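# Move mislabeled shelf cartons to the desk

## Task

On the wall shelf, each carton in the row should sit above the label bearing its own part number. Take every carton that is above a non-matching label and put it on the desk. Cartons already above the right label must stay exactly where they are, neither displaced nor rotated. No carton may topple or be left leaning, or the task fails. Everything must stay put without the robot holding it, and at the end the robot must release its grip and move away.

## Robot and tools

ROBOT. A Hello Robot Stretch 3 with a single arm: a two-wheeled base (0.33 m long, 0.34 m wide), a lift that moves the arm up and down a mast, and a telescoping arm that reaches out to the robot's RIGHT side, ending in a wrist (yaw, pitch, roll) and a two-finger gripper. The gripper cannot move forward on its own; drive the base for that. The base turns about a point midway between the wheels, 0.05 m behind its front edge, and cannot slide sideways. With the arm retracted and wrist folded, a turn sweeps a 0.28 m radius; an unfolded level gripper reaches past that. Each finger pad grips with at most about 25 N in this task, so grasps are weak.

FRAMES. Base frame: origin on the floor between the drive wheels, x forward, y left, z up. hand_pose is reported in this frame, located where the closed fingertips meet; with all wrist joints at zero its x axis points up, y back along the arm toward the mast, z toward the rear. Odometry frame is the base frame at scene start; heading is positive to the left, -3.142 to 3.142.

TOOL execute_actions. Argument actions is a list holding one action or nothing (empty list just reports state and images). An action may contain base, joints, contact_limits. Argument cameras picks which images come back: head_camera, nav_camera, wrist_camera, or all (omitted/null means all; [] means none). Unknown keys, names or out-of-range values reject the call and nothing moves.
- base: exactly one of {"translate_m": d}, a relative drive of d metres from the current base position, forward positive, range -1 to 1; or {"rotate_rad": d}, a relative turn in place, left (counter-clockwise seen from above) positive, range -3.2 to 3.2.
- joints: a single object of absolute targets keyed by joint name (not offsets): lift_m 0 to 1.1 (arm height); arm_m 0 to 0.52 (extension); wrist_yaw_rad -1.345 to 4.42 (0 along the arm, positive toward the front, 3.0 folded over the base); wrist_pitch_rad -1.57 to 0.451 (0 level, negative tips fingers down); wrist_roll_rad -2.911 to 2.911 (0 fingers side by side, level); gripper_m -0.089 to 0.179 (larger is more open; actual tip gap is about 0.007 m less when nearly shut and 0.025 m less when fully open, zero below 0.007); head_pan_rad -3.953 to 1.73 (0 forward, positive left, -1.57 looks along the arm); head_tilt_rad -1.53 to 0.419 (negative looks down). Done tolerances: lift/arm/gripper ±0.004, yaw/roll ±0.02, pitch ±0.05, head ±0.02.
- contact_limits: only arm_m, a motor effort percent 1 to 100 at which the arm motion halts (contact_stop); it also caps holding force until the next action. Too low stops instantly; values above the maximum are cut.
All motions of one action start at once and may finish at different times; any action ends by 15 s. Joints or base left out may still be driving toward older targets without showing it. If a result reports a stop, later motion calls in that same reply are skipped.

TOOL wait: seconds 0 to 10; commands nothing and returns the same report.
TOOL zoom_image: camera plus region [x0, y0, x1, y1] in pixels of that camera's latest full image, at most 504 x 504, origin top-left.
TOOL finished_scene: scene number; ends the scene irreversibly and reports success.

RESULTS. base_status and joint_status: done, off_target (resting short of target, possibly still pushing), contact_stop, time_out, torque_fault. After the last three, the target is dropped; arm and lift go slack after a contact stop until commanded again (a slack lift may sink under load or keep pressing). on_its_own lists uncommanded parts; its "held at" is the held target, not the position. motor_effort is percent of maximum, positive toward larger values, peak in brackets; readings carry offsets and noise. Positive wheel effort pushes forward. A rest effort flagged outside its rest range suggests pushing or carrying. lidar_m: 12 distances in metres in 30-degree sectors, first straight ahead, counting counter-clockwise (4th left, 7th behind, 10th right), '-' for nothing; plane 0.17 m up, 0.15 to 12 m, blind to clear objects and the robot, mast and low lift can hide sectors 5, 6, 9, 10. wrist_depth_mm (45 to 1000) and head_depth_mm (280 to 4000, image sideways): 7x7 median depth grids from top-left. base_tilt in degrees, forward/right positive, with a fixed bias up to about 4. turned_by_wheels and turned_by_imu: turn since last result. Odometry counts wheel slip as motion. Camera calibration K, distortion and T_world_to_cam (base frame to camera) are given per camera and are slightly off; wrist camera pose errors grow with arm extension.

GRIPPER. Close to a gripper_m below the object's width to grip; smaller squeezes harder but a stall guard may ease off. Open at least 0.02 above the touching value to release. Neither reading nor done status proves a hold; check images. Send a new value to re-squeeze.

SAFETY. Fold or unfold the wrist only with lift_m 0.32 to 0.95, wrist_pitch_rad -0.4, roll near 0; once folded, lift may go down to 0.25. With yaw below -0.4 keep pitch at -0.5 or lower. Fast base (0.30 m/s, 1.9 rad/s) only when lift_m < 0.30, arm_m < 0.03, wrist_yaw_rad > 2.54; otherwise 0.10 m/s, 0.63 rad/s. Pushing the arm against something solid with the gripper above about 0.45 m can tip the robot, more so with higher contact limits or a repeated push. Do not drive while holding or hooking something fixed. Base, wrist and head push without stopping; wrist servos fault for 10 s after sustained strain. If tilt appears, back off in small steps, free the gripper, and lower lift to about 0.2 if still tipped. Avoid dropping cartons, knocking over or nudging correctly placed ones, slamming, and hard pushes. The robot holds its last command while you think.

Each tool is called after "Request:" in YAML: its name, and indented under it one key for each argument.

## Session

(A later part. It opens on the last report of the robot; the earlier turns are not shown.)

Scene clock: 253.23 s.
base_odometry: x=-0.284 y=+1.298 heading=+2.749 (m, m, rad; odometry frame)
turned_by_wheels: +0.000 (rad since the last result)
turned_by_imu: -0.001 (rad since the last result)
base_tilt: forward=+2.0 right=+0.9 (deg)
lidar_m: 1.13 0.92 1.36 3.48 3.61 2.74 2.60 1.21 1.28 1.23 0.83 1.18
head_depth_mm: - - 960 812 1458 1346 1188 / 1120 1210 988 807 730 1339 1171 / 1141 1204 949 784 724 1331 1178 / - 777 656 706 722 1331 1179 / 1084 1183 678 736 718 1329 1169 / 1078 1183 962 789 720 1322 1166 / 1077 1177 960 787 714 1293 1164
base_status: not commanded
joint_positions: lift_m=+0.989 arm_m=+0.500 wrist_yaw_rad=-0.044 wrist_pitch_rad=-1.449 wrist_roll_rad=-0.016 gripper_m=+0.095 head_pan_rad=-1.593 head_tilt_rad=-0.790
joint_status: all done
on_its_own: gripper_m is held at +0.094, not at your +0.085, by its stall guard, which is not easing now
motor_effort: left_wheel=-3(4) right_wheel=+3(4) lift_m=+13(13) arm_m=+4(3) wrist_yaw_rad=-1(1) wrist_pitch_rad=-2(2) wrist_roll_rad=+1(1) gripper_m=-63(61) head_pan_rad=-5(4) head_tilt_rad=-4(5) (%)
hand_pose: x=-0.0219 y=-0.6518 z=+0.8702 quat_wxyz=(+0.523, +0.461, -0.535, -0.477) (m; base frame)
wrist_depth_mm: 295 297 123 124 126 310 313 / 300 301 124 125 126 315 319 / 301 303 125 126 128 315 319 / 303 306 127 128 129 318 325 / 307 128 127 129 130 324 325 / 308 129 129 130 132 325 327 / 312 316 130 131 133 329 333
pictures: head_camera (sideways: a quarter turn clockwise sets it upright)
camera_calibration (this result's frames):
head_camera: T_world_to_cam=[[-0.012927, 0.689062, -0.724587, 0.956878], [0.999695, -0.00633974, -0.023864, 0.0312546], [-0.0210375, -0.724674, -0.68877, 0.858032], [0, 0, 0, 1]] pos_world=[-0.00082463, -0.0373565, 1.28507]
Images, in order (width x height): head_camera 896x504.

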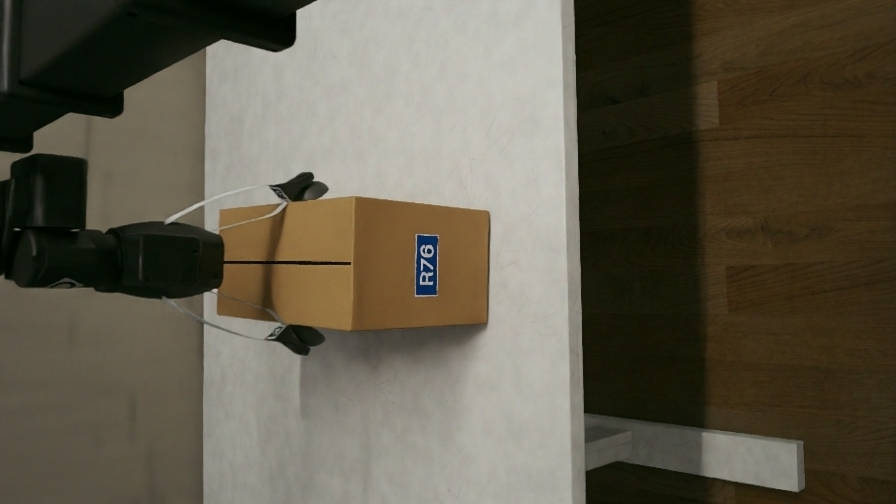

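Request:
execute_actions:
  actions:
    - {"joints":{"lift_m":0.978}}
  cameras: ["head_camera"]

Scene clock: 255.70 s.
base_odometry: x=-0.284 y=+1.298 heading=+2.749 (m, m, rad; odometry frame)
turned_by_wheels: +0.000 (rad since the last result)
turned_by_imu: +0.000 (rad since the last result)
base_tilt: forward=+1.9 right=+0.8 (deg)
lidar_m: 1.12 0.92 1.36 3.50 3.60 2.73 2.60 1.20 1.28 1.23 0.83 1.18
head_depth_mm: - - 962 808 1456 1332 1187 / - 1210 987 807 730 1344 1187 / 1140 1200 949 783 727 1337 1181 / - 794 665 707 726 1321 1172 / 1083 1188 708 737 721 1327 1163 / 1083 1177 968 792 717 1324 1168 / 1077 1174 957 788 715 1289 1162
base_status: not commanded
joint_positions: lift_m=+0.981 arm_m=+0.500 wrist_yaw_rad=-0.044 wrist_pitch_rad=-1.450 wrist_roll_rad=-0.016 gripper_m=+0.095 head_pan_rad=-1.593 head_tilt_rad=-0.790
joint_status: lift_m contact_stop (moved -0.008 of -0.011)
on_its_own: gripper_m is held at +0.094, not at your +0.085, by its stall guard, which is not easing now; lift_m is slack since a contact_stop, until your next command for it
motor_effort: left_wheel=-4(4) right_wheel=+4(4) lift_m=+29(29) arm_m=+4(3) wrist_yaw_rad=-1(1) wrist_pitch_rad=-1(2) wrist_roll_rad=+1(0) gripper_m=-63(64) head_pan_rad=-4(3) head_tilt_rad=-4(5) (%)
hand_pose: x=-0.0219 y=-0.6516 z=+0.8621 quat_wxyz=(+0.523, +0.461, -0.535, -0.477) (m; base frame)
wrist_depth_mm: 292 290 123 123 125 304 310 / 294 296 124 125 126 307 312 / 295 299 125 126 127 309 314 / 298 301 126 127 128 312 315 / 301 127 127 128 130 315 317 / 304 127 129 129 130 320 320 / 306 306 129 130 132 320 323
pictures: head_camera (sideways: a quarter turn clockwise sets it upright)
camera_calibration (this result's frames):
head_camera: T_world_to_cam=[[-0.0129262, 0.689108, -0.724543, 0.956821], [0.999695, -0.00633787, -0.023863, 0.0312533], [-0.0210363, -0.724631, -0.688816, 0.858092], [0, 0, 0, 1]] pos_world=[-0.000824593, -0.0373554, 1.28507]
Images, in order (width x height): head_camera 896x504.

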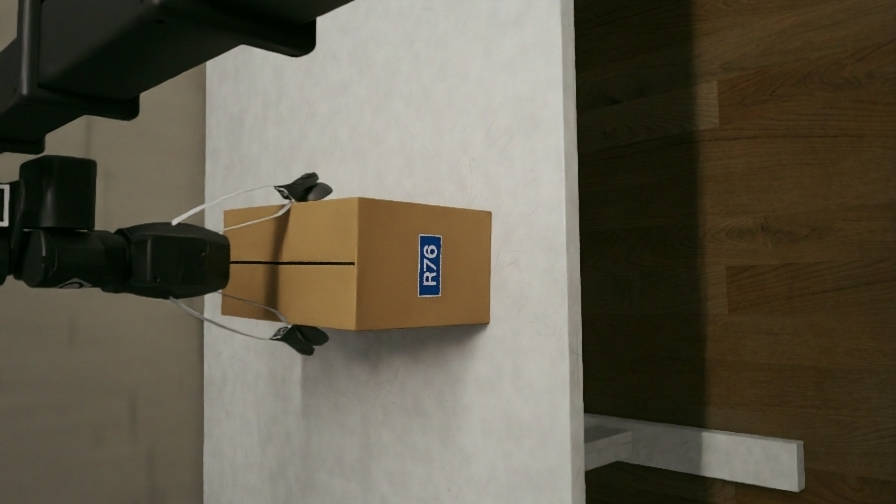

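Request:
execute_actions:
  actions:
    - {"joints":{"lift_m":0.981,"gripper_m":0.145}}
  cameras: []

Request:
execute_actions:
  actions:
    - {"joints":{"lift_m":1.06}}
  cameras: []

Request:
execute_actions:
  actions:
    - {"base":{"translate_m":-0.415},"joints":{"arm_m":0.0}}
  cameras: ["head_camera"]

Request:
execute_actions:
  actions:
    - {"base":{"rotate_rad":1.55},"joints":{"lift_m":0.9,"wrist_pitch_rad":-0.4}}
  cameras: []

Request:
execute_actions:
  actions:
    - {"base":{"translate_m":1.0},"joints":{"wrist_yaw_rad":3.0,"gripper_m":0.04,"head_pan_rad":0,"head_tilt_rad":-0.5}}
  cameras: []

Scene clock: 262.63 s.
base_odometry: x=-0.284 y=+1.298 heading=+2.749 (m, m, rad; odometry frame)
turned_by_wheels: +0.000 (rad since the last result)
turned_by_imu: -0.001 (rad since the last result)
base_tilt: forward=+2.0 right=+0.9 (deg)
lidar_m: 1.13 0.92 1.37 3.49 3.60 2.74 2.60 1.21 1.28 1.23 0.83 1.18
head_depth_mm: - - 960 811 1444 1345 1187 / - 1211 986 805 728 1339 1173 / 1136 1198 951 783 725 1338 1178 / - 764 663 706 724 1331 1169 / 1084 1183 695 738 718 1320 1167 / 1074 1172 961 789 715 1319 1168 / 1073 1173 962 787 714 1285 1157
base_status: not commanded
joint_positions: lift_m=+0.981 arm_m=+0.500 wrist_yaw_rad=-0.044 wrist_pitch_rad=-1.450 wrist_roll_rad=-0.016 gripper_m=+0.141 head_pan_rad=-1.593 head_tilt_rad=-0.790
joint_status: all done
motor_effort: left_wheel=-3(4) right_wheel=+4(4) lift_m=+31(31) arm_m=+4(4) wrist_yaw_rad=+0(0) wrist_pitch_rad=-1(1) wrist_roll_rad=+0(0) gripper_m=+100(100) head_pan_rad=-4(3) head_tilt_rad=-5(4) (%)
hand_pose: x=-0.0219 y=-0.6517 z=+0.8623 quat_wxyz=(+0.523, +0.461, -0.535, -0.477) (m; base frame)
wrist_depth_mm: 291 288 121 122 124 304 304 / 290 294 122 123 124 307 310 / 295 296 123 124 126 310 310 / 296 298 124 125 126 310 311 / 299 125 125 126 128 316 319 / 303 216 126 128 129 - 322 / 305 304 128 129 130 320 325
pictures: none
No camera images: the call's "cameras" was empty. Leave "cameras" out to get every camera's image.

Scene clock: 264.20 s.
base_odometry: x=-0.284 y=+1.298 heading=+2.749 (m, m, rad; odometry frame)
turned_by_wheels: +0.000 (rad since the last result)
turned_by_imu: +0.000 (rad since the last result)
base_tilt: forward=+2.0 right=+0.9 (deg)
lidar_m: 1.13 0.92 1.37 3.49 3.60 2.74 2.60 1.21 1.28 1.23 0.83 1.18
head_depth_mm: 1107 1216 991 807 1455 1342 1180 / 1105 1199 985 806 731 1331 1182 / 1098 1205 951 782 727 1334 1175 / - 1200 662 705 723 1326 1174 / 1085 1196 730 736 720 1325 1167 / 1071 1175 966 792 718 1320 1168 / 1067 1169 956 788 714 1296 1159
base_status: not commanded
joint_positions: lift_m=+1.059 arm_m=+0.500 wrist_yaw_rad=-0.044 wrist_pitch_rad=-1.450 wrist_roll_rad=-0.016 gripper_m=+0.145 head_pan_rad=-1.593 head_tilt_rad=-0.790
joint_status: all done
motor_effort: left_wheel=-3(3) right_wheel=+4(4) lift_m=+45(48) arm_m=+4(3) wrist_yaw_rad=-1(1) wrist_pitch_rad=+0(1) wrist_roll_rad=+1(0) gripper_m=+2(100) head_pan_rad=-4(3) head_tilt_rad=-4(5) (%)
hand_pose: x=-0.0219 y=-0.6517 z=+0.9407 quat_wxyz=(+0.523, +0.461, -0.535, -0.477) (m; base frame)
wrist_depth_mm: 361 365 367 198 371 381 384 / 366 366 199 200 379 388 391 / 370 369 200 200 383 388 390 / 372 378 202 203 387 391 396 / 374 375 203 205 389 395 398 / 378 385 204 207 392 - 404 / 383 387 207 209 394 404 404
pictures: none
No camera images: the call's "cameras" was empty. Leave "cameras" out to get every camera's image.

Scene clock: 269.30 s.
base_odometry: x=+0.100 y=+1.139 heading=+2.749 (m, m, rad; odometry frame)
turned_by_wheels: +0.000 (rad since the last result)
turned_by_imu: -0.002 (rad since the last result)
base_tilt: forward=+1.9 right=+0.8 (deg)
lidar_m: 1.54 1.27 1.62 3.48 3.20 2.31 2.19 1.81 0.94 1.24 1.04 1.61
head_depth_mm: - - - - - 1319 1166 / - - - - - - 1142 / - - - - - - 1130 / - - - - - - 1122 / 1091 1196 971 794 1078 1289 1171 / 1089 1198 966 790 719 1335 1142 / 1085 1179 960 788 713 1322 1161
base_status: done
joint_positions: lift_m=+1.059 arm_m=+0.000 wrist_yaw_rad=-0.044 wrist_pitch_rad=-1.450 wrist_roll_rad=-0.016 gripper_m=+0.145 head_pan_rad=-1.593 head_tilt_rad=-0.790
joint_status: all done
motor_effort: left_wheel=-2(8) right_wheel=+2(3) lift_m=+45(45) arm_m=-3(4) wrist_yaw_rad=-1(1) wrist_pitch_rad=-1(1) wrist_roll_rad=+1(1) gripper_m=+1(1) head_pan_rad=-4(4) head_tilt_rad=-4(4) (%)
hand_pose: x=-0.0219 y=-0.1523 z=+0.9407 quat_wxyz=(+0.523, +0.461, -0.535, -0.477) (m; base frame)
wrist_depth_mm: - - - - - - - / - - - - - - - / - - - - - - - / - - - - - - - / - - - - - - - / - - - - - - - / - - - - - - -
pictures: head_camera (sideways: a quarter turn clockwise sets it upright)
camera_calibration (this result's frames):
head_camera: T_world_to_cam=[[-0.0129261, 0.689108, -0.724543, 0.956821], [0.999695, -0.00633811, -0.023863, 0.0312533], [-0.0210364, -0.724631, -0.688816, 0.858092], [0, 0, 0, 1]] pos_world=[-0.000824602, -0.0373554, 1.28507]
Images, in order (width x height): head_camera 896x504.

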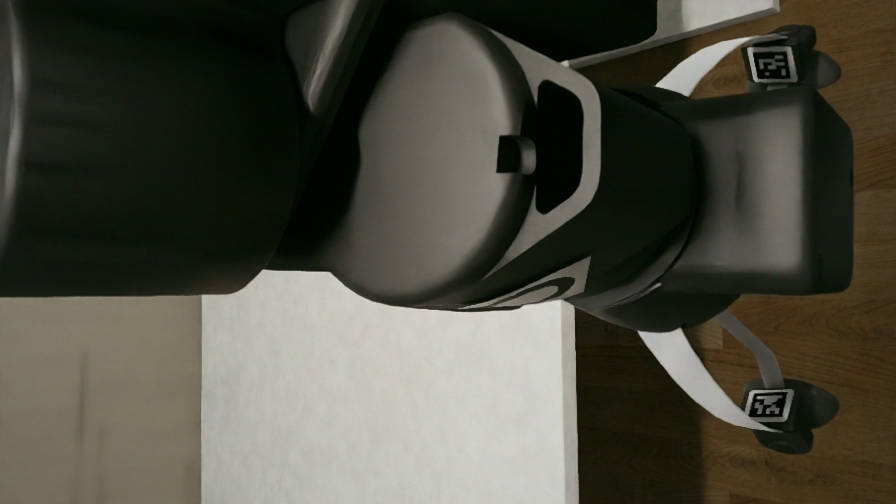

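Scene clock: 272.73 s.
base_odometry: x=+0.100 y=+1.139 heading=-1.984 (m, m, rad; odometry frame)
turned_by_wheels: +1.550 (rad since the last result)
turned_by_imu: +1.569 (rad since the last result)
base_tilt: forward=+2.0 right=+0.9 (deg)
lidar_m: 3.48 3.28 2.32 2.19 1.85 0.94 1.24 1.05 1.62 1.54 1.28 1.62
head_depth_mm: 1408 1601 1849 1835 - - - / 1408 1597 1837 1893 - - - / 1396 1592 1824 1865 - - 1132 / 1385 1566 1805 1862 - - - / 1369 1550 1780 1842 1523 1323 1168 / 1351 1536 1772 1805 1520 1318 1164 / 1351 1516 1744 1793 1518 1317 1164
base_status: done
joint_positions: lift_m=+0.901 arm_m=+0.000 wrist_yaw_rad=-0.044 wrist_pitch_rad=-0.418 wrist_roll_rad=-0.016 gripper_m=+0.145 head_pan_rad=-1.593 head_tilt_rad=-0.790
joint_status: all done
motor_effort: left_wheel=-3(9) right_wheel=+4(8) lift_m=+13(41) arm_m=-3(4) wrist_yaw_rad=-1(0) wrist_pitch_rad=+9(10) wrist_roll_rad=+0(1) gripper_m=+0(0) head_pan_rad=-5(5) head_tilt_rad=-4(5) (%)
hand_pose: x=-0.0313 y=-0.3695 z=+0.9134 quat_wxyz=(+0.694, +0.133, -0.689, -0.161) (m; base frame)
wrist_depth_mm: - - - - - - - / - - - - - - - / - - - - - - - / - - - - - 662 603 / - - - - - - 489 / - - - - - - 787 / - - - - - - -
pictures: none
No camera images: the call's "cameras" was empty. Leave "cameras" out to get every camera's image.

Scene clock: 283.90 s.
base_odometry: x=-0.302 y=+0.223 heading=-1.984 (m, m, rad; odometry frame)
turned_by_wheels: +0.000 (rad since the last result)
turned_by_imu: +0.002 (rad since the last result)
base_tilt: forward=+2.0 right=+0.9 (deg)
lidar_m: 2.51 2.57 2.37 2.26 2.31 1.87 1.87 1.89 1.20 1.12 1.33 2.02
head_depth_mm: 2219 2415 2603 2753 2049 1631 1358 / 2208 2364 2589 2730 2034 1623 1360 / 2185 2375 2588 2695 2019 1618 1360 / 2183 2310 2542 2693 2022 1611 1357 / 2164 2276 2522 2658 2018 1613 1340 / 2128 2341 2540 2635 1998 1605 1344 / 2136 2268 2488 2611 1997 1597 1334
base_status: done
joint_positions: lift_m=+0.901 arm_m=+0.000 wrist_yaw_rad=+2.997 wrist_pitch_rad=-0.418 wrist_roll_rad=-0.016 gripper_m=+0.040 head_pan_rad=-0.007 head_tilt_rad=-0.507
joint_status: all done
motor_effort: left_wheel=-4(5) right_wheel=+3(9) lift_m=+12(12) arm_m=-3(4) wrist_yaw_rad=+2(1) wrist_pitch_rad=+10(9) wrist_roll_rad=+0(1) gripper_m=-1(100) head_pan_rad=+3(46) head_tilt_rad=+4(21) (%)
hand_pose: x=+0.0111 y=+0.0768 z=+0.9134 quat_wxyz=(+0.196, +0.695, +0.098, +0.685) (m; base frame)
wrist_depth_mm: - - - - - - - / - - - - - - - / - - - - - - - / - - - - - - - / - - - - - - - / - - - - - - - / - - - - - - -
pictures: none
No camera images: the call's "cameras" was empty. Leave "cameras" out to get every camera's image.

Request:
execute_actions:
  actions:
    - {"base":{"translate_m":1.0},"joints":{"wrist_yaw_rad":-0.044,"gripper_m":0.143}}
  cameras: []

Request:
execute_actions:
  actions:
    - {"base":{"translate_m":0.72},"joints":{"wrist_pitch_rad":-1.45,"lift_m":1.0}}
  cameras: []

Request:
execute_actions:
  actions:
    - {"base":{"rotate_rad":1.555},"joints":{"head_pan_rad":-1.6,"head_tilt_rad":-0.84}}

Scene clock: 300.47 s.
base_odometry: x=-0.704 y=-0.693 heading=-1.985 (m, m, rad; odometry frame)
turned_by_wheels: +0.000 (rad since the last result)
turned_by_imu: +0.001 (rad since the last result)
base_tilt: forward=+2.1 right=+0.9 (deg)
lidar_m: 1.52 1.56 2.08 2.29 2.37 3.10 2.83 1.79 1.36 1.10 1.49 1.59
head_depth_mm: 1320 1434 1570 1730 1894 1636 1355 / 1311 1425 1554 1712 1884 1637 1362 / 1305 1415 1527 1691 1857 1619 1358 / 1293 1405 1479 1409 1844 1613 1354 / 1286 1397 1465 1425 1806 1623 1348 / 1284 1385 1458 1406 1819 1605 1327 / 1267 1377 1478 1543 1797 1596 1335
base_status: done
joint_positions: lift_m=+0.901 arm_m=+0.000 wrist_yaw_rad=-0.041 wrist_pitch_rad=-0.418 wrist_roll_rad=-0.016 gripper_m=+0.143 head_pan_rad=-0.007 head_tilt_rad=-0.507
joint_status: all done
motor_effort: left_wheel=-3(5) right_wheel=+3(9) lift_m=+12(12) arm_m=-3(3) wrist_yaw_rad=-2(1) wrist_pitch_rad=+9(10) wrist_roll_rad=+0(0) gripper_m=+1(100) head_pan_rad=+3(4) head_tilt_rad=+3(3) (%)
hand_pose: x=-0.0307 y=-0.3695 z=+0.9134 quat_wxyz=(+0.694, +0.134, -0.689, -0.160) (m; base frame)
wrist_depth_mm: - - - - - - - / - - - - - - - / - - - - - - - / - - - - - - - / - - - - - - - / - - - - - - - / - - - - - - -
pictures: none
No camera images: the call's "cameras" was empty. Leave "cameras" out to get every camera's image.

Scene clock: 308.63 s.
base_odometry: x=-0.994 y=-1.352 heading=-1.985 (m, m, rad; odometry frame)
turned_by_wheels: +0.000 (rad since the last result)
turned_by_imu: +0.001 (rad since the last result)
base_tilt: forward=+2.0 right=+0.8 (deg)
lidar_m: 0.81 0.83 1.10 2.33 2.39 3.19 3.53 1.87 1.42 1.42 1.19 0.85
head_depth_mm: 679 737 807 888 988 1117 1265 / 677 734 803 880 980 872 1268 / 673 727 797 863 741 729 1245 / 668 727 793 863 763 736 1241 / 666 719 786 855 789 742 1228 / 659 717 779 848 729 710 1212 / 655 710 776 842 774 741 1207
base_status: done
joint_positions: lift_m=+0.999 arm_m=+0.000 wrist_yaw_rad=-0.041 wrist_pitch_rad=-1.447 wrist_roll_rad=-0.016 gripper_m=+0.143 head_pan_rad=-0.007 head_tilt_rad=-0.507
joint_status: all done
motor_effort: left_wheel=-4(6) right_wheel=+3(10) lift_m=+45(48) arm_m=-2(3) wrist_yaw_rad=-2(2) wrist_pitch_rad=-2(9) wrist_roll_rad=+0(0) gripper_m=+1(1) head_pan_rad=+4(3) head_tilt_rad=+3(3) (%)
hand_pose: x=-0.0219 y=-0.1530 z=+0.8807 quat_wxyz=(+0.524, +0.461, -0.535, -0.476) (m; base frame)
wrist_depth_mm: 989 - - - - - - / 980 - - - - - - / 980 - - - - - - / - - - - - - - / 962 - - - - - - / 939 - - - - - - / - - - - - - -
pictures: none
No camera images: the call's "cameras" was empty. Leave "cameras" out to get every camera's image.

Scene clock: 312.07 s.
base_odometry: x=-0.994 y=-1.352 heading=-0.430 (m, m, rad; odometry frame)
turned_by_wheels: +1.555 (rad since the last result)
turned_by_imu: +1.574 (rad since the last result)
base_tilt: forward=+2.0 right=+0.9 (deg)
lidar_m: 2.33 2.38 3.13 3.52 1.87 1.42 1.42 1.21 0.85 0.81 0.83 1.09
head_depth_mm: 732 - - - - - 1168 / 727 829 - - - - 1132 / 720 825 - - - - - / 714 820 - - - - - / 709 808 790 798 1379 1339 1155 / 708 803 740 747 1376 1323 1130 / 700 794 780 778 1360 1297 1150
base_status: done
joint_positions: lift_m=+0.999 arm_m=+0.000 wrist_yaw_rad=-0.041 wrist_pitch_rad=-1.447 wrist_roll_rad=-0.016 gripper_m=+0.143 head_pan_rad=-1.593 head_tilt_rad=-0.829
joint_status: all done
motor_effort: left_wheel=-3(9) right_wheel=+4(9) lift_m=+45(45) arm_m=-3(3) wrist_yaw_rad=-2(1) wrist_pitch_rad=-2(2) wrist_roll_rad=+0(1) gripper_m=+1(1) head_pan_rad=-4(45) head_tilt_rad=-4(23) (%)
hand_pose: x=-0.0219 y=-0.1529 z=+0.8807 quat_wxyz=(+0.524, +0.461, -0.535, -0.476) (m; base frame)
wrist_depth_mm: 983 - - - - - - / - - - - - - - / - - - - - - - / - - - - - - - / - - - - - - - / - - - - - - - / - - - - - - -
pictures: head_camera (sideways: a quarter turn clockwise sets it upright), nav_camera (sideways: a quarter turn counterclockwise sets it upright), wrist_camera
camera_calibration (this result's frames):
head_camera: T_world_to_cam=[[-0.012415, 0.716971, -0.696992, 0.920914], [0.999717, -0.00525773, -0.0232156, 0.0304091], [-0.0203095, -0.697083, -0.716703, 0.894357], [0, 0, 0, 1]] pos_world=[-0.000803395, -0.0366676, 1.28356]
nav_camera: T_world_to_cam=[[0.018394, -0.711677, 0.702266, -0.872498], [-0.998621, 0.0214656, 0.0479095, -0.00430433], [-0.0491706, -0.702179, -0.710301, 0.886513], [0, 0, 0, 1]] pos_world=[0.0553407, 0.0016469, 1.24262]
wrist_camera: T_world_to_cam=[[-0.999086, 0.00859723, 0.0418734, -0.0606195], [0.0107206, 0.998654, 0.0507507, 0.136241], [-0.0413807, 0.0511533, -0.997833, 1.05075], [0, 0, 0, 1]] pos_world=[-0.0185438, -0.189286, 1.0441]
Images, in order (width x height): head_camera 896x504, nav_camera 672x504, wrist_camera 644x364.

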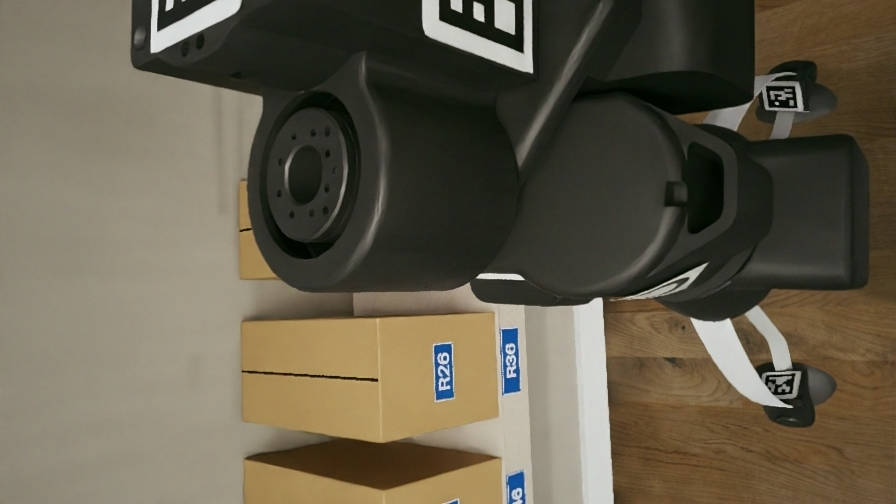

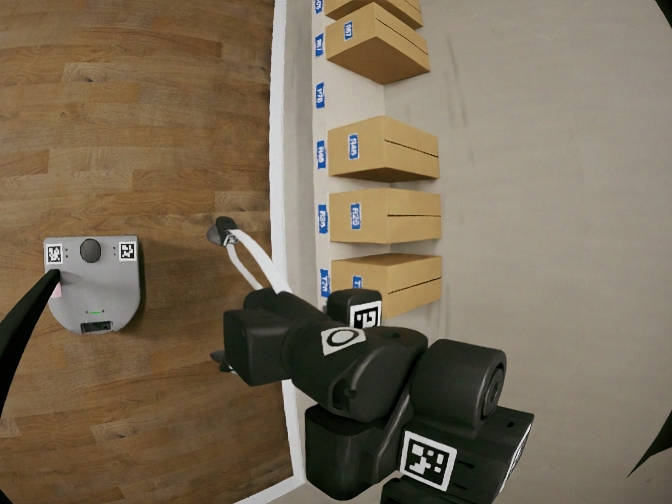

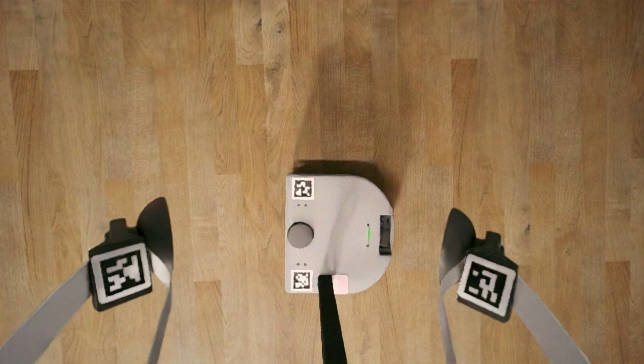

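Request:
execute_actions:
  actions:
    - {"base":{"translate_m":0.13},"joints":{"arm_m":0.45},"contact_limits":{"arm_m":12}}
  cameras: ["head_camera","wrist_camera"]

Scene clock: 322.43 s.
base_odometry: x=-0.876 y=-1.406 heading=-0.430 (m, m, rad; odometry frame)
turned_by_wheels: +0.000 (rad since the last result)
turned_by_imu: -0.001 (rad since the last result)
base_tilt: forward=+2.0 right=+0.8 (deg)
lidar_m: 2.20 2.26 2.97 3.51 1.94 1.52 1.55 1.20 0.84 0.80 0.82 1.08
head_depth_mm: - 835 909 846 1431 1320 1165 / 719 825 757 773 1410 1311 1165 / 733 818 797 821 1405 1308 1163 / - 846 748 753 1389 1311 1152 / 703 807 811 826 1384 1299 1152 / 699 795 739 732 1359 1292 1146 / 691 790 853 799 1342 1296 1150
base_status: done
joint_positions: lift_m=+0.999 arm_m=+0.450 wrist_yaw_rad=-0.043 wrist_pitch_rad=-1.448 wrist_roll_rad=-0.016 gripper_m=+0.143 head_pan_rad=-1.593 head_tilt_rad=-0.830
joint_status: all done
motor_effort: left_wheel=-3(4) right_wheel=+3(8) lift_m=+45(45) arm_m=+4(4) wrist_yaw_rad=-1(2) wrist_pitch_rad=-2(2) wrist_roll_rad=+1(0) gripper_m=+1(1) head_pan_rad=-5(4) head_tilt_rad=-4(5) (%)
contact_limits: arm_m 12 (drawing in: default 22, maximum 36; extending or still: default 30, maximum 49)
hand_pose: x=-0.0219 y=-0.6021 z=+0.8807 quat_wxyz=(+0.524, +0.461, -0.535, -0.476) (m; base frame)
wrist_depth_mm: 207 209 255 212 257 217 219 / 208 210 251 214 259 218 221 / 210 214 249 217 263 221 221 / 212 213 245 218 265 224 224 / 213 216 241 220 257 225 227 / 215 219 - 221 - 227 - / - - - - - - -
pictures: head_camera (sideways: a quarter turn clockwise sets it upright), wrist_camera
camera_calibration (this result's frames):
head_camera: T_world_to_cam=[[-0.0122741, 0.717125, -0.696837, 0.92071], [0.999716, -0.00544444, -0.0232119, 0.0304043], [-0.0204397, -0.696924, -0.716854, 0.894555], [0, 0, 0, 1]] pos_world=[-0.000810339, -0.0366623, 1.28356]
wrist_camera: T_world_to_cam=[[-0.999074, 0.00996992, 0.0418483, -0.0559112], [0.0121231, 0.998599, 0.0515167, 0.584124], [-0.0412761, 0.0519764, -0.997795, 1.07419], [0, 0, 0, 1]] pos_world=[-0.0186026, -0.63858, 1.04406]
Images, in order (width x height): head_camera 896x504, wrist_camera 644x364.

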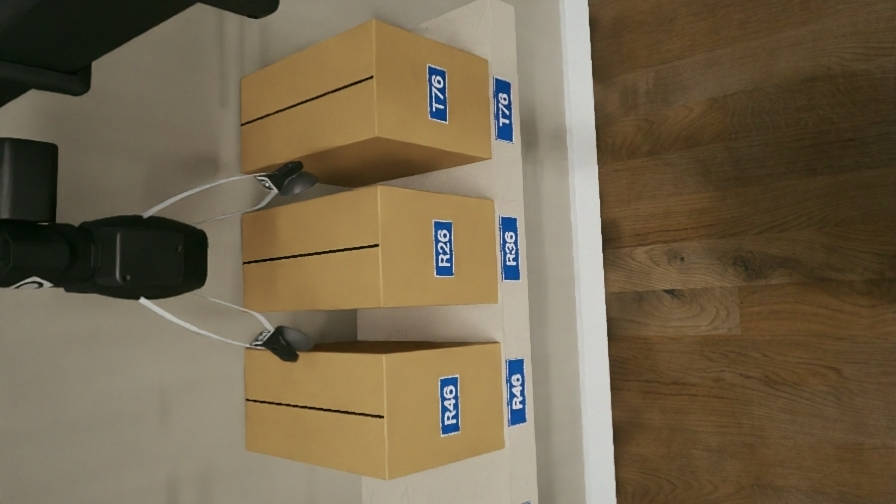

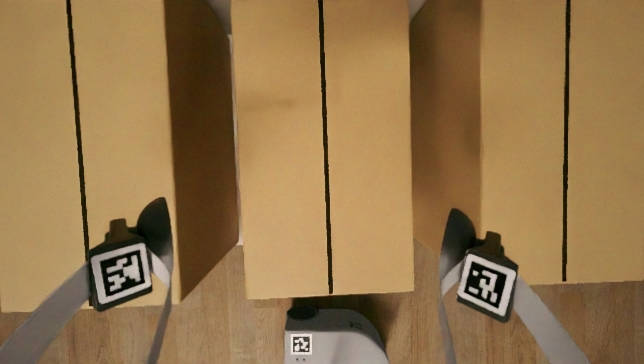

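Request:
execute_actions:
  actions:
    - {"base":{"translate_m":-0.010},"joints":{"arm_m":0.50,"wrist_yaw_rad":0.015},"contact_limits":{"arm_m":12}}
  cameras: []

Request:
execute_actions:
  actions:
    - {"joints":{"lift_m":0.93}}
  cameras: ["head_camera","wrist_camera"]

Scene clock: 330.97 s.
base_odometry: x=-0.885 y=-1.402 heading=-0.430 (m, m, rad; odometry frame)
turned_by_wheels: +0.000 (rad since the last result)
turned_by_imu: -0.001 (rad since the last result)
base_tilt: forward=+1.9 right=+0.8 (deg)
lidar_m: 2.21 2.27 2.99 3.52 1.95 1.51 1.54 1.20 0.84 0.80 0.82 1.08
head_depth_mm: - 838 927 857 1421 1322 1167 / 732 825 756 773 1414 1318 1163 / 727 817 822 814 1398 1306 1164 / - 830 747 754 1396 1310 1163 / 700 806 870 808 1389 1304 1154 / 699 795 741 733 1365 1294 1154 / 692 786 781 770 1346 1292 1142
base_status: done
joint_positions: lift_m=+0.999 arm_m=+0.500 wrist_yaw_rad=+0.012 wrist_pitch_rad=-1.448 wrist_roll_rad=-0.016 gripper_m=+0.143 head_pan_rad=-1.593 head_tilt_rad=-0.830
joint_status: all done
motor_effort: left_wheel=-2(9) right_wheel=+3(7) lift_m=+45(45) arm_m=+4(3) wrist_yaw_rad=+1(2) wrist_pitch_rad=-2(2) wrist_roll_rad=+1(1) gripper_m=+0(1) head_pan_rad=-5(5) head_tilt_rad=-5(4) (%)
contact_limits: arm_m 12 (drawing in: default 22, maximum 36; extending or still: default 30, maximum 49)
hand_pose: x=-0.0215 y=-0.6521 z=+0.8807 quat_wxyz=(+0.537, +0.475, -0.522, -0.462) (m; base frame)
wrist_depth_mm: 206 209 211 211 220 217 219 / 208 209 213 215 271 217 222 / 210 211 216 217 270 221 223 / 213 214 218 218 266 223 223 / 213 215 219 220 278 224 226 / 215 226 221 223 290 224 229 / 218 218 222 224 - 228 231
pictures: none
No camera images: the call's "cameras" was empty. Leave "cameras" out to get every camera's image.

Scene clock: 332.43 s.
base_odometry: x=-0.885 y=-1.402 heading=-0.430 (m, m, rad; odometry frame)
turned_by_wheels: +0.000 (rad since the last result)
turned_by_imu: +0.000 (rad since the last result)
base_tilt: forward=+2.1 right=+0.9 (deg)
lidar_m: 2.21 2.27 2.98 3.50 1.94 1.51 1.54 1.20 0.84 0.80 0.82 1.08
head_depth_mm: 716 - - 837 1420 1315 1167 / - 849 756 774 1422 1316 1164 / - 816 812 818 1401 1307 1160 / - - 749 756 1394 1306 1150 / 706 802 834 805 1378 1287 1149 / 698 796 740 734 1361 1300 1149 / 694 790 784 771 1340 1293 1147
base_status: not commanded
joint_positions: lift_m=+0.931 arm_m=+0.500 wrist_yaw_rad=+0.012 wrist_pitch_rad=-1.448 wrist_roll_rad=-0.016 gripper_m=+0.143 head_pan_rad=-1.593 head_tilt_rad=-0.830
joint_status: all done
motor_effort: left_wheel=-3(3) right_wheel=+3(3) lift_m=+12(42) arm_m=+4(4) wrist_yaw_rad=+2(1) wrist_pitch_rad=-2(2) wrist_roll_rad=+1(0) gripper_m=+1(0) head_pan_rad=-4(5) head_tilt_rad=-5(5) (%)
hand_pose: x=-0.0215 y=-0.6521 z=+0.8122 quat_wxyz=(+0.537, +0.475, -0.522, -0.462) (m; base frame)
wrist_depth_mm: 143 185 143 145 147 182 150 / 143 187 145 146 148 180 151 / 145 187 147 148 149 179 153 / 145 188 148 149 151 178 154 / 146 184 149 151 153 165 156 / 147 225 151 153 154 156 157 / 150 192 152 153 155 186 159
pictures: head_camera (sideways: a quarter turn clockwise sets it upright), wrist_camera
camera_calibration (this result's frames):
head_camera: T_world_to_cam=[[-0.012273, 0.717125, -0.696837, 0.92071], [0.999716, -0.00544586, -0.0232119, 0.0304043], [-0.0204407, -0.696923, -0.716854, 0.894555], [0, 0, 0, 1]] pos_world=[-0.000810391, -0.0366623, 1.28356]
wrist_camera: T_world_to_cam=[[-0.998112, -0.0449575, 0.0418464, -0.0879311], [-0.042779, 0.997752, 0.0515755, 0.635811], [-0.0440711, 0.049688, -0.997792, 1.0069], [0, 0, 0, 1]] pos_world=[-0.0161907, -0.688366, 0.975562]
Images, in order (width x height): head_camera 896x504, wrist_camera 644x364.

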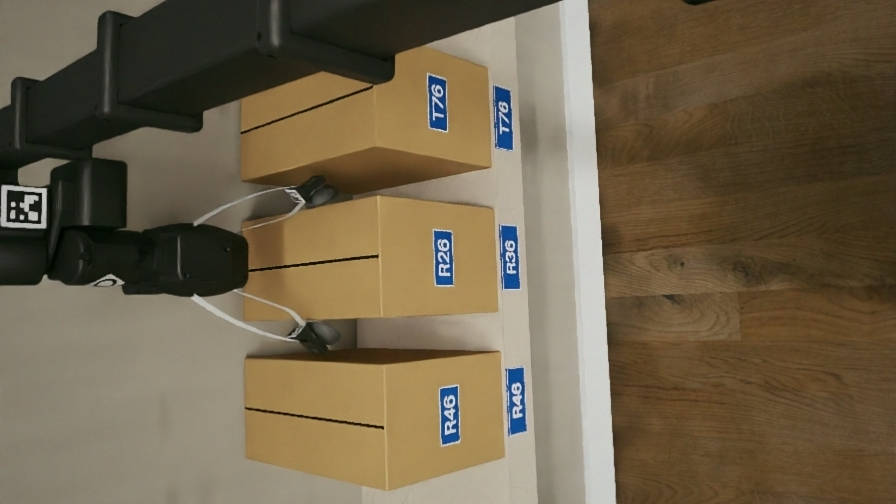

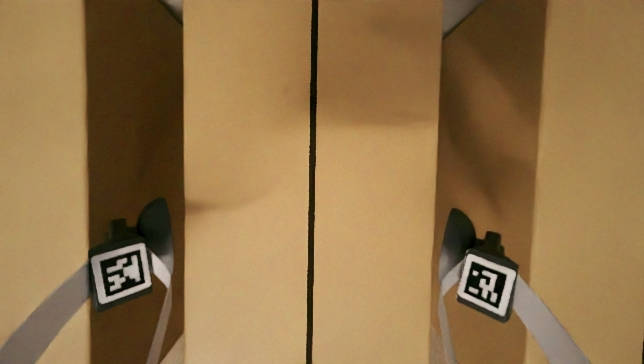

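Request:
execute_actions:
  actions:
    - {"joints":{"lift_m":0.901}}
  cameras: ["wrist_camera"]

Request:
execute_actions:
  actions:
    - {"joints":{"gripper_m":0.085}}
  cameras: []

Request:
wait:
  seconds: 1.5

Request:
execute_actions:
  actions:
    - {"joints":{"lift_m":0.93}}
  cameras: ["head_camera","wrist_camera"]

Scene clock: 338.70 s.
base_odometry: x=-0.885 y=-1.402 heading=-0.430 (m, m, rad; odometry frame)
turned_by_wheels: +0.000 (rad since the last result)
turned_by_imu: -0.001 (rad since the last result)
base_tilt: forward=+2.0 right=+0.9 (deg)
lidar_m: 2.20 2.26 2.99 3.51 1.94 1.51 1.54 1.20 0.84 0.80 0.82 1.08
head_depth_mm: 728 800 - - 1431 1329 1165 / 700 - 735 783 1411 1313 1166 / - 833 812 818 1398 1306 1163 / - - 737 758 1389 1308 1152 / 703 801 837 806 1375 1302 1153 / 696 797 742 738 1356 1296 1158 / 693 790 786 773 1341 1295 1143
base_status: not commanded
joint_positions: lift_m=+0.902 arm_m=+0.500 wrist_yaw_rad=+0.012 wrist_pitch_rad=-1.448 wrist_roll_rad=-0.016 gripper_m=+0.143 head_pan_rad=-1.593 head_tilt_rad=-0.830
joint_status: all done
motor_effort: left_wheel=-4(4) right_wheel=+5(6) lift_m=+6(12) arm_m=+4(3) wrist_yaw_rad=+1(1) wrist_pitch_rad=-1(2) wrist_roll_rad=+0(0) gripper_m=-13(14) head_pan_rad=-4(4) head_tilt_rad=-5(5) (%)
hand_pose: x=-0.0215 y=-0.6521 z=+0.7835 quat_wxyz=(+0.537, +0.475, -0.522, -0.462) (m; base frame)
wrist_depth_mm: 135 162 118 119 120 170 123 / 136 162 118 120 121 169 124 / 137 164 119 121 122 179 125 / 133 165 121 122 123 177 126 / 131 121 121 123 124 166 127 / - 122 123 124 126 - 128 / 139 168 124 125 126 175 129
pictures: wrist_camera
camera_calibration (this result's frames):
wrist_camera: T_world_to_cam=[[-0.998112, -0.0449586, 0.041847, -0.086732], [-0.0427801, 0.997752, 0.0515754, 0.637291], [-0.0440717, 0.0496878, -0.997792, 0.978276], [0, 0, 0, 1]] pos_world=[-0.0161906, -0.688366, 0.946877]
Images, in order (width x height): wrist_camera 644x364.

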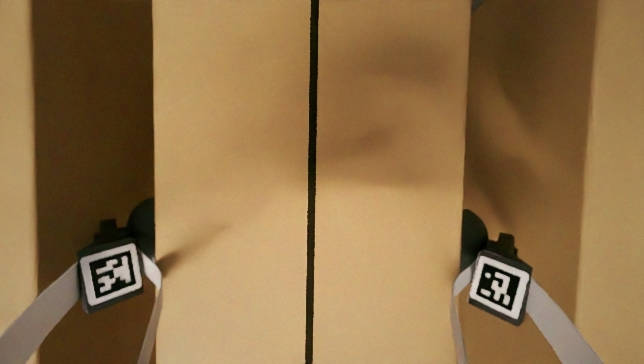

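Scene clock: 340.03 s.
base_odometry: x=-0.885 y=-1.402 heading=-0.430 (m, m, rad; odometry frame)
turned_by_wheels: +0.000 (rad since the last result)
turned_by_imu: +0.000 (rad since the last result)
base_tilt: forward=+1.9 right=+0.7 (deg)
lidar_m: 2.21 2.26 2.98 3.51 1.94 1.50 1.54 1.20 0.85 0.80 0.82 1.08
head_depth_mm: 728 813 - - 1427 1335 1167 / 699 - 736 786 1414 1313 1161 / - 832 812 815 1408 1300 1166 / - - 747 756 1387 1303 1162 / 704 802 815 807 1388 1303 1159 / 700 800 740 740 1370 1303 1147 / 692 793 782 773 1342 1288 1147
base_status: not commanded
joint_positions: lift_m=+0.902 arm_m=+0.500 wrist_yaw_rad=+0.013 wrist_pitch_rad=-1.448 wrist_roll_rad=-0.016 gripper_m=+0.112 head_pan_rad=-1.593 head_tilt_rad=-0.830
joint_status: gripper_m off_target (ended at +0.112, target +0.085)
motor_effort: left_wheel=-4(4) right_wheel=+5(5) lift_m=+6(6) arm_m=+4(3) wrist_yaw_rad=+1(1) wrist_pitch_rad=-2(2) wrist_roll_rad=+1(1) gripper_m=-100(100) head_pan_rad=-5(3) head_tilt_rad=-4(5) (%)
hand_pose: x=-0.0215 y=-0.6521 z=+0.7835 quat_wxyz=(+0.537, +0.475, -0.522, -0.462) (m; base frame)
wrist_depth_mm: 136 161 118 120 121 170 124 / 136 163 120 121 122 169 125 / 136 163 120 122 123 179 126 / 137 164 121 123 124 178 127 / 131 122 123 124 125 165 129 / - 167 124 125 126 - 130 / 139 168 125 126 127 186 130
pictures: none
No camera images: the call's "cameras" was empty. Leave "cameras" out to get every camera's image.

Scene clock: 341.53 s.
base_odometry: x=-0.885 y=-1.402 heading=-0.430 (m, m, rad; odometry frame)
turned_by_wheels: +0.000 (rad since the last result)
turned_by_imu: +0.000 (rad since the last result)
base_tilt: forward=+2.0 right=+0.8 (deg)
lidar_m: 2.21 2.26 2.98 3.51 1.94 1.50 1.53 1.20 0.84 0.80 0.82 1.08
head_depth_mm: 731 811 - - 1433 1334 1165 / 696 - 735 789 1418 1311 1165 / - 834 801 817 1400 1304 1164 / - - 747 756 1391 1305 1153 / 706 804 818 808 1390 1303 1155 / 700 799 741 739 1362 1300 1151 / 694 793 783 773 1346 1294 1148
base_status: not commanded
joint_positions: lift_m=+0.902 arm_m=+0.500 wrist_yaw_rad=+0.013 wrist_pitch_rad=-1.448 wrist_roll_rad=-0.016 gripper_m=+0.092 head_pan_rad=-1.593 head_tilt_rad=-0.830
joint_status: gripper_m off_target (ended at +0.112, target +0.085)
on_its_own: gripper_m moved -0.019 toward your old target +0.085
motor_effort: left_wheel=-3(4) right_wheel=+4(5) lift_m=+6(6) arm_m=+4(3) wrist_yaw_rad=+1(1) wrist_pitch_rad=-2(2) wrist_roll_rad=+1(1) gripper_m=-100(100) head_pan_rad=-4(3) head_tilt_rad=-5(5) (%)
hand_pose: x=-0.0215 y=-0.6520 z=+0.7835 quat_wxyz=(+0.537, +0.476, -0.522, -0.462) (m; base frame)
wrist_depth_mm: 135 161 120 120 122 170 125 / 136 161 120 122 123 169 126 / 136 163 122 123 124 180 127 / 138 163 123 124 125 178 128 / 134 123 124 125 126 166 129 / - 124 124 126 127 - 130 / 139 166 126 127 128 182 131
wait: 1.50 s; at rest by 0.27 s
pictures: head_camera (sideways: a quarter turn clockwise sets it upright), nav_camera (sideways: a quarter turn counterclockwise sets it upright), wrist_camera
camera_calibration (this result's frames):
head_camera: T_world_to_cam=[[-0.0122731, 0.717125, -0.696837, 0.92071], [0.999716, -0.00544574, -0.0232119, 0.0304043], [-0.0204406, -0.696923, -0.716854, 0.894555], [0, 0, 0, 1]] pos_world=[-0.000810387, -0.0366623, 1.28356]
nav_camera: T_world_to_cam=[[0.0182531, -0.711833, 0.702111, -0.872295], [-0.998617, 0.021648, 0.0479093, -0.00430412], [-0.0493028, -0.702015, -0.710454, 0.886713], [0, 0, 0, 1]] pos_world=[0.0553413, 0.00165028, 1.24262]
wrist_camera: T_world_to_cam=[[-0.998086, -0.0455502, 0.0418327, -0.0870978], [-0.0433524, 0.997705, 0.0520208, 0.636785], [-0.0441062, 0.0501077, -0.997769, 0.978523], [0, 0, 0, 1]] pos_world=[-0.016166, -0.688322, 0.946858]
Images, in order (width x height): head_camera 896x504, nav_camera 672x504, wrist_camera 644x364.

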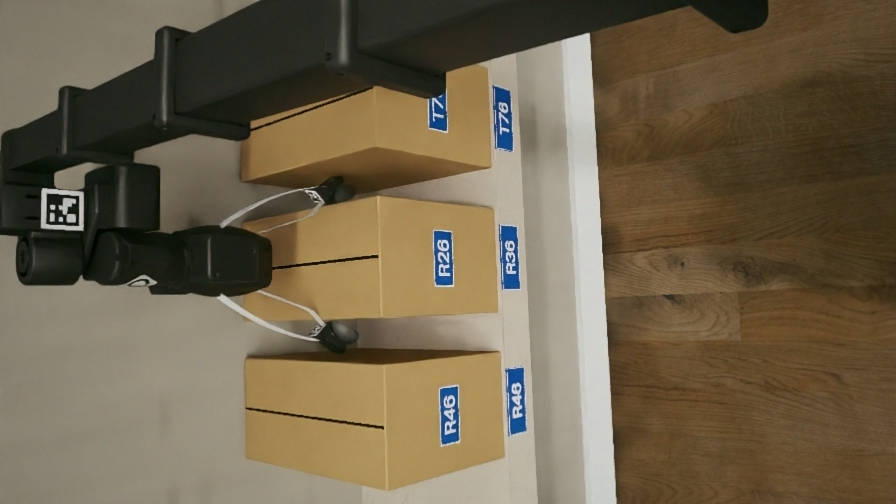

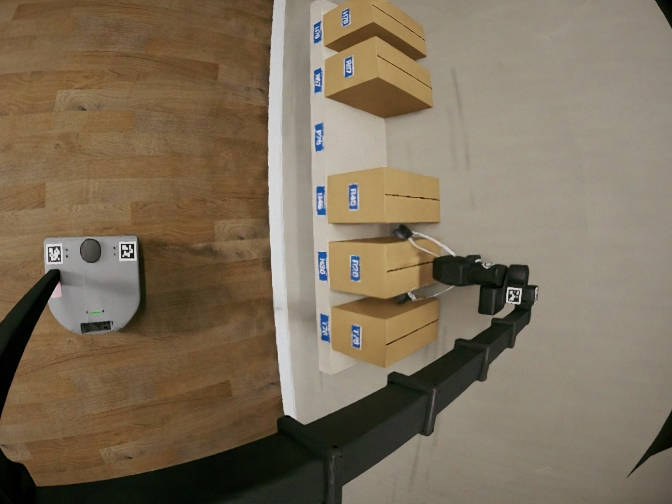

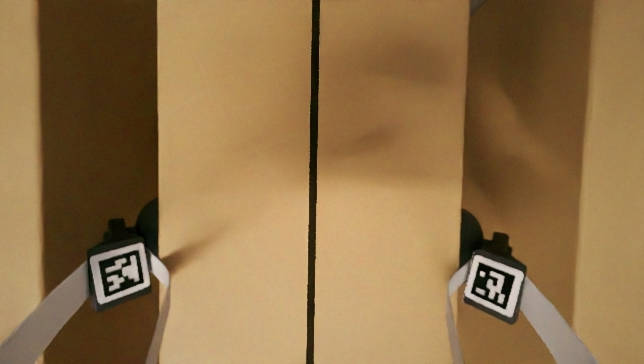

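Scene clock: 343.30 s.
base_odometry: x=-0.885 y=-1.402 heading=-0.430 (m, m, rad; odometry frame)
turned_by_wheels: +0.000 (rad since the last result)
turned_by_imu: +0.000 (rad since the last result)
base_tilt: forward=+1.9 right=+0.8 (deg)
lidar_m: 2.21 2.25 2.98 3.51 1.94 1.51 1.54 1.20 0.85 0.80 0.82 1.08
head_depth_mm: 713 - - 839 1429 1305 1161 / - 850 755 773 1412 1311 1165 / - 818 799 820 1397 1303 1163 / - - 717 754 1397 1308 1161 / 705 801 860 807 1378 1302 1155 / 698 797 743 736 1363 1300 1151 / 693 790 781 770 1345 1293 1146
base_status: not commanded
joint_positions: lift_m=+0.929 arm_m=+0.500 wrist_yaw_rad=+0.013 wrist_pitch_rad=-1.449 wrist_roll_rad=-0.016 gripper_m=+0.089 head_pan_rad=-1.593 head_tilt_rad=-0.830
joint_status: all done
motor_effort: left_wheel=-1(4) right_wheel=+2(4) lift_m=+46(48) arm_m=+3(4) wrist_yaw_rad=+1(1) wrist_pitch_rad=-1(2) wrist_roll_rad=+0(1) gripper_m=-72(100) head_pan_rad=-4(4) head_tilt_rad=-5(5) (%)
hand_pose: x=-0.0215 y=-0.6520 z=+0.8107 quat_wxyz=(+0.537, +0.476, -0.522, -0.462) (m; base frame)
wrist_depth_mm: 139 161 123 125 126 182 148 / 141 162 124 126 127 181 149 / 143 163 125 127 128 178 151 / 144 165 127 128 130 179 152 / 145 127 128 129 130 166 154 / 145 129 130 130 132 155 156 / 148 168 130 131 133 187 156
pictures: head_camera (sideways: a quarter turn clockwise sets it upright), wrist_camera
camera_calibration (this result's frames):
head_camera: T_world_to_cam=[[-0.0122713, 0.717208, -0.696751, 0.920599], [0.999716, -0.00544287, -0.0232099, 0.0304017], [-0.0204386, -0.696838, -0.716937, 0.894663], [0, 0, 0, 1]] pos_world=[-0.000810333, -0.0366601, 1.28355]
wrist_camera: T_world_to_cam=[[-0.998065, -0.0460175, 0.0418236, -0.0885266], [-0.043809, 0.997672, 0.0522707, 0.635101], [-0.0441316, 0.0503373, -0.997757, 1.00576], [0, 0, 0, 1]] pos_world=[-0.0161464, -0.688323, 0.974007]
Images, in order (width x height): head_camera 896x504, wrist_camera 644x364.

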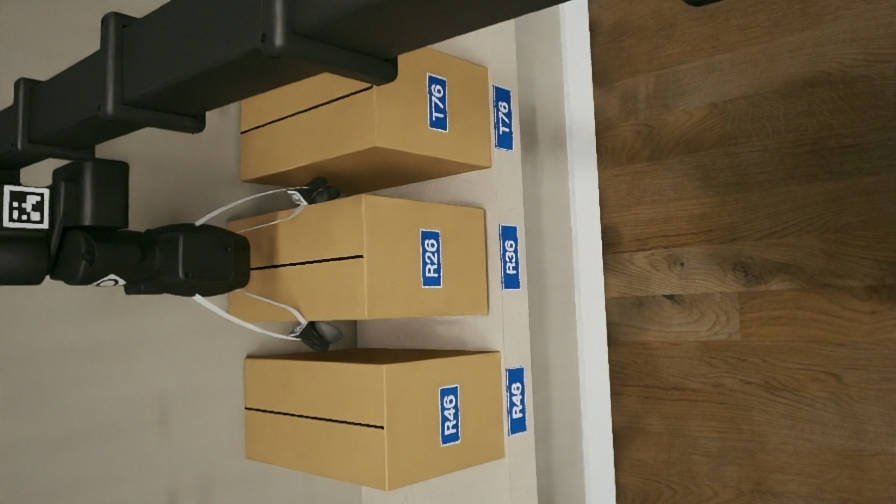

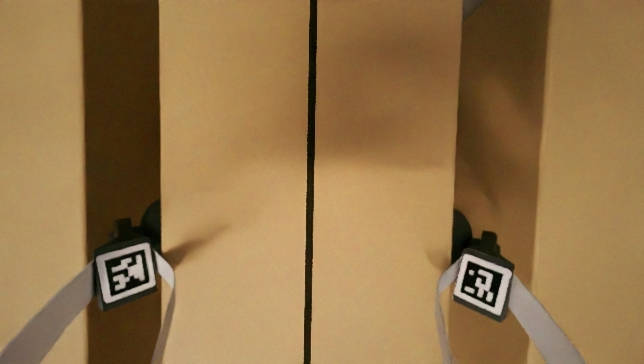

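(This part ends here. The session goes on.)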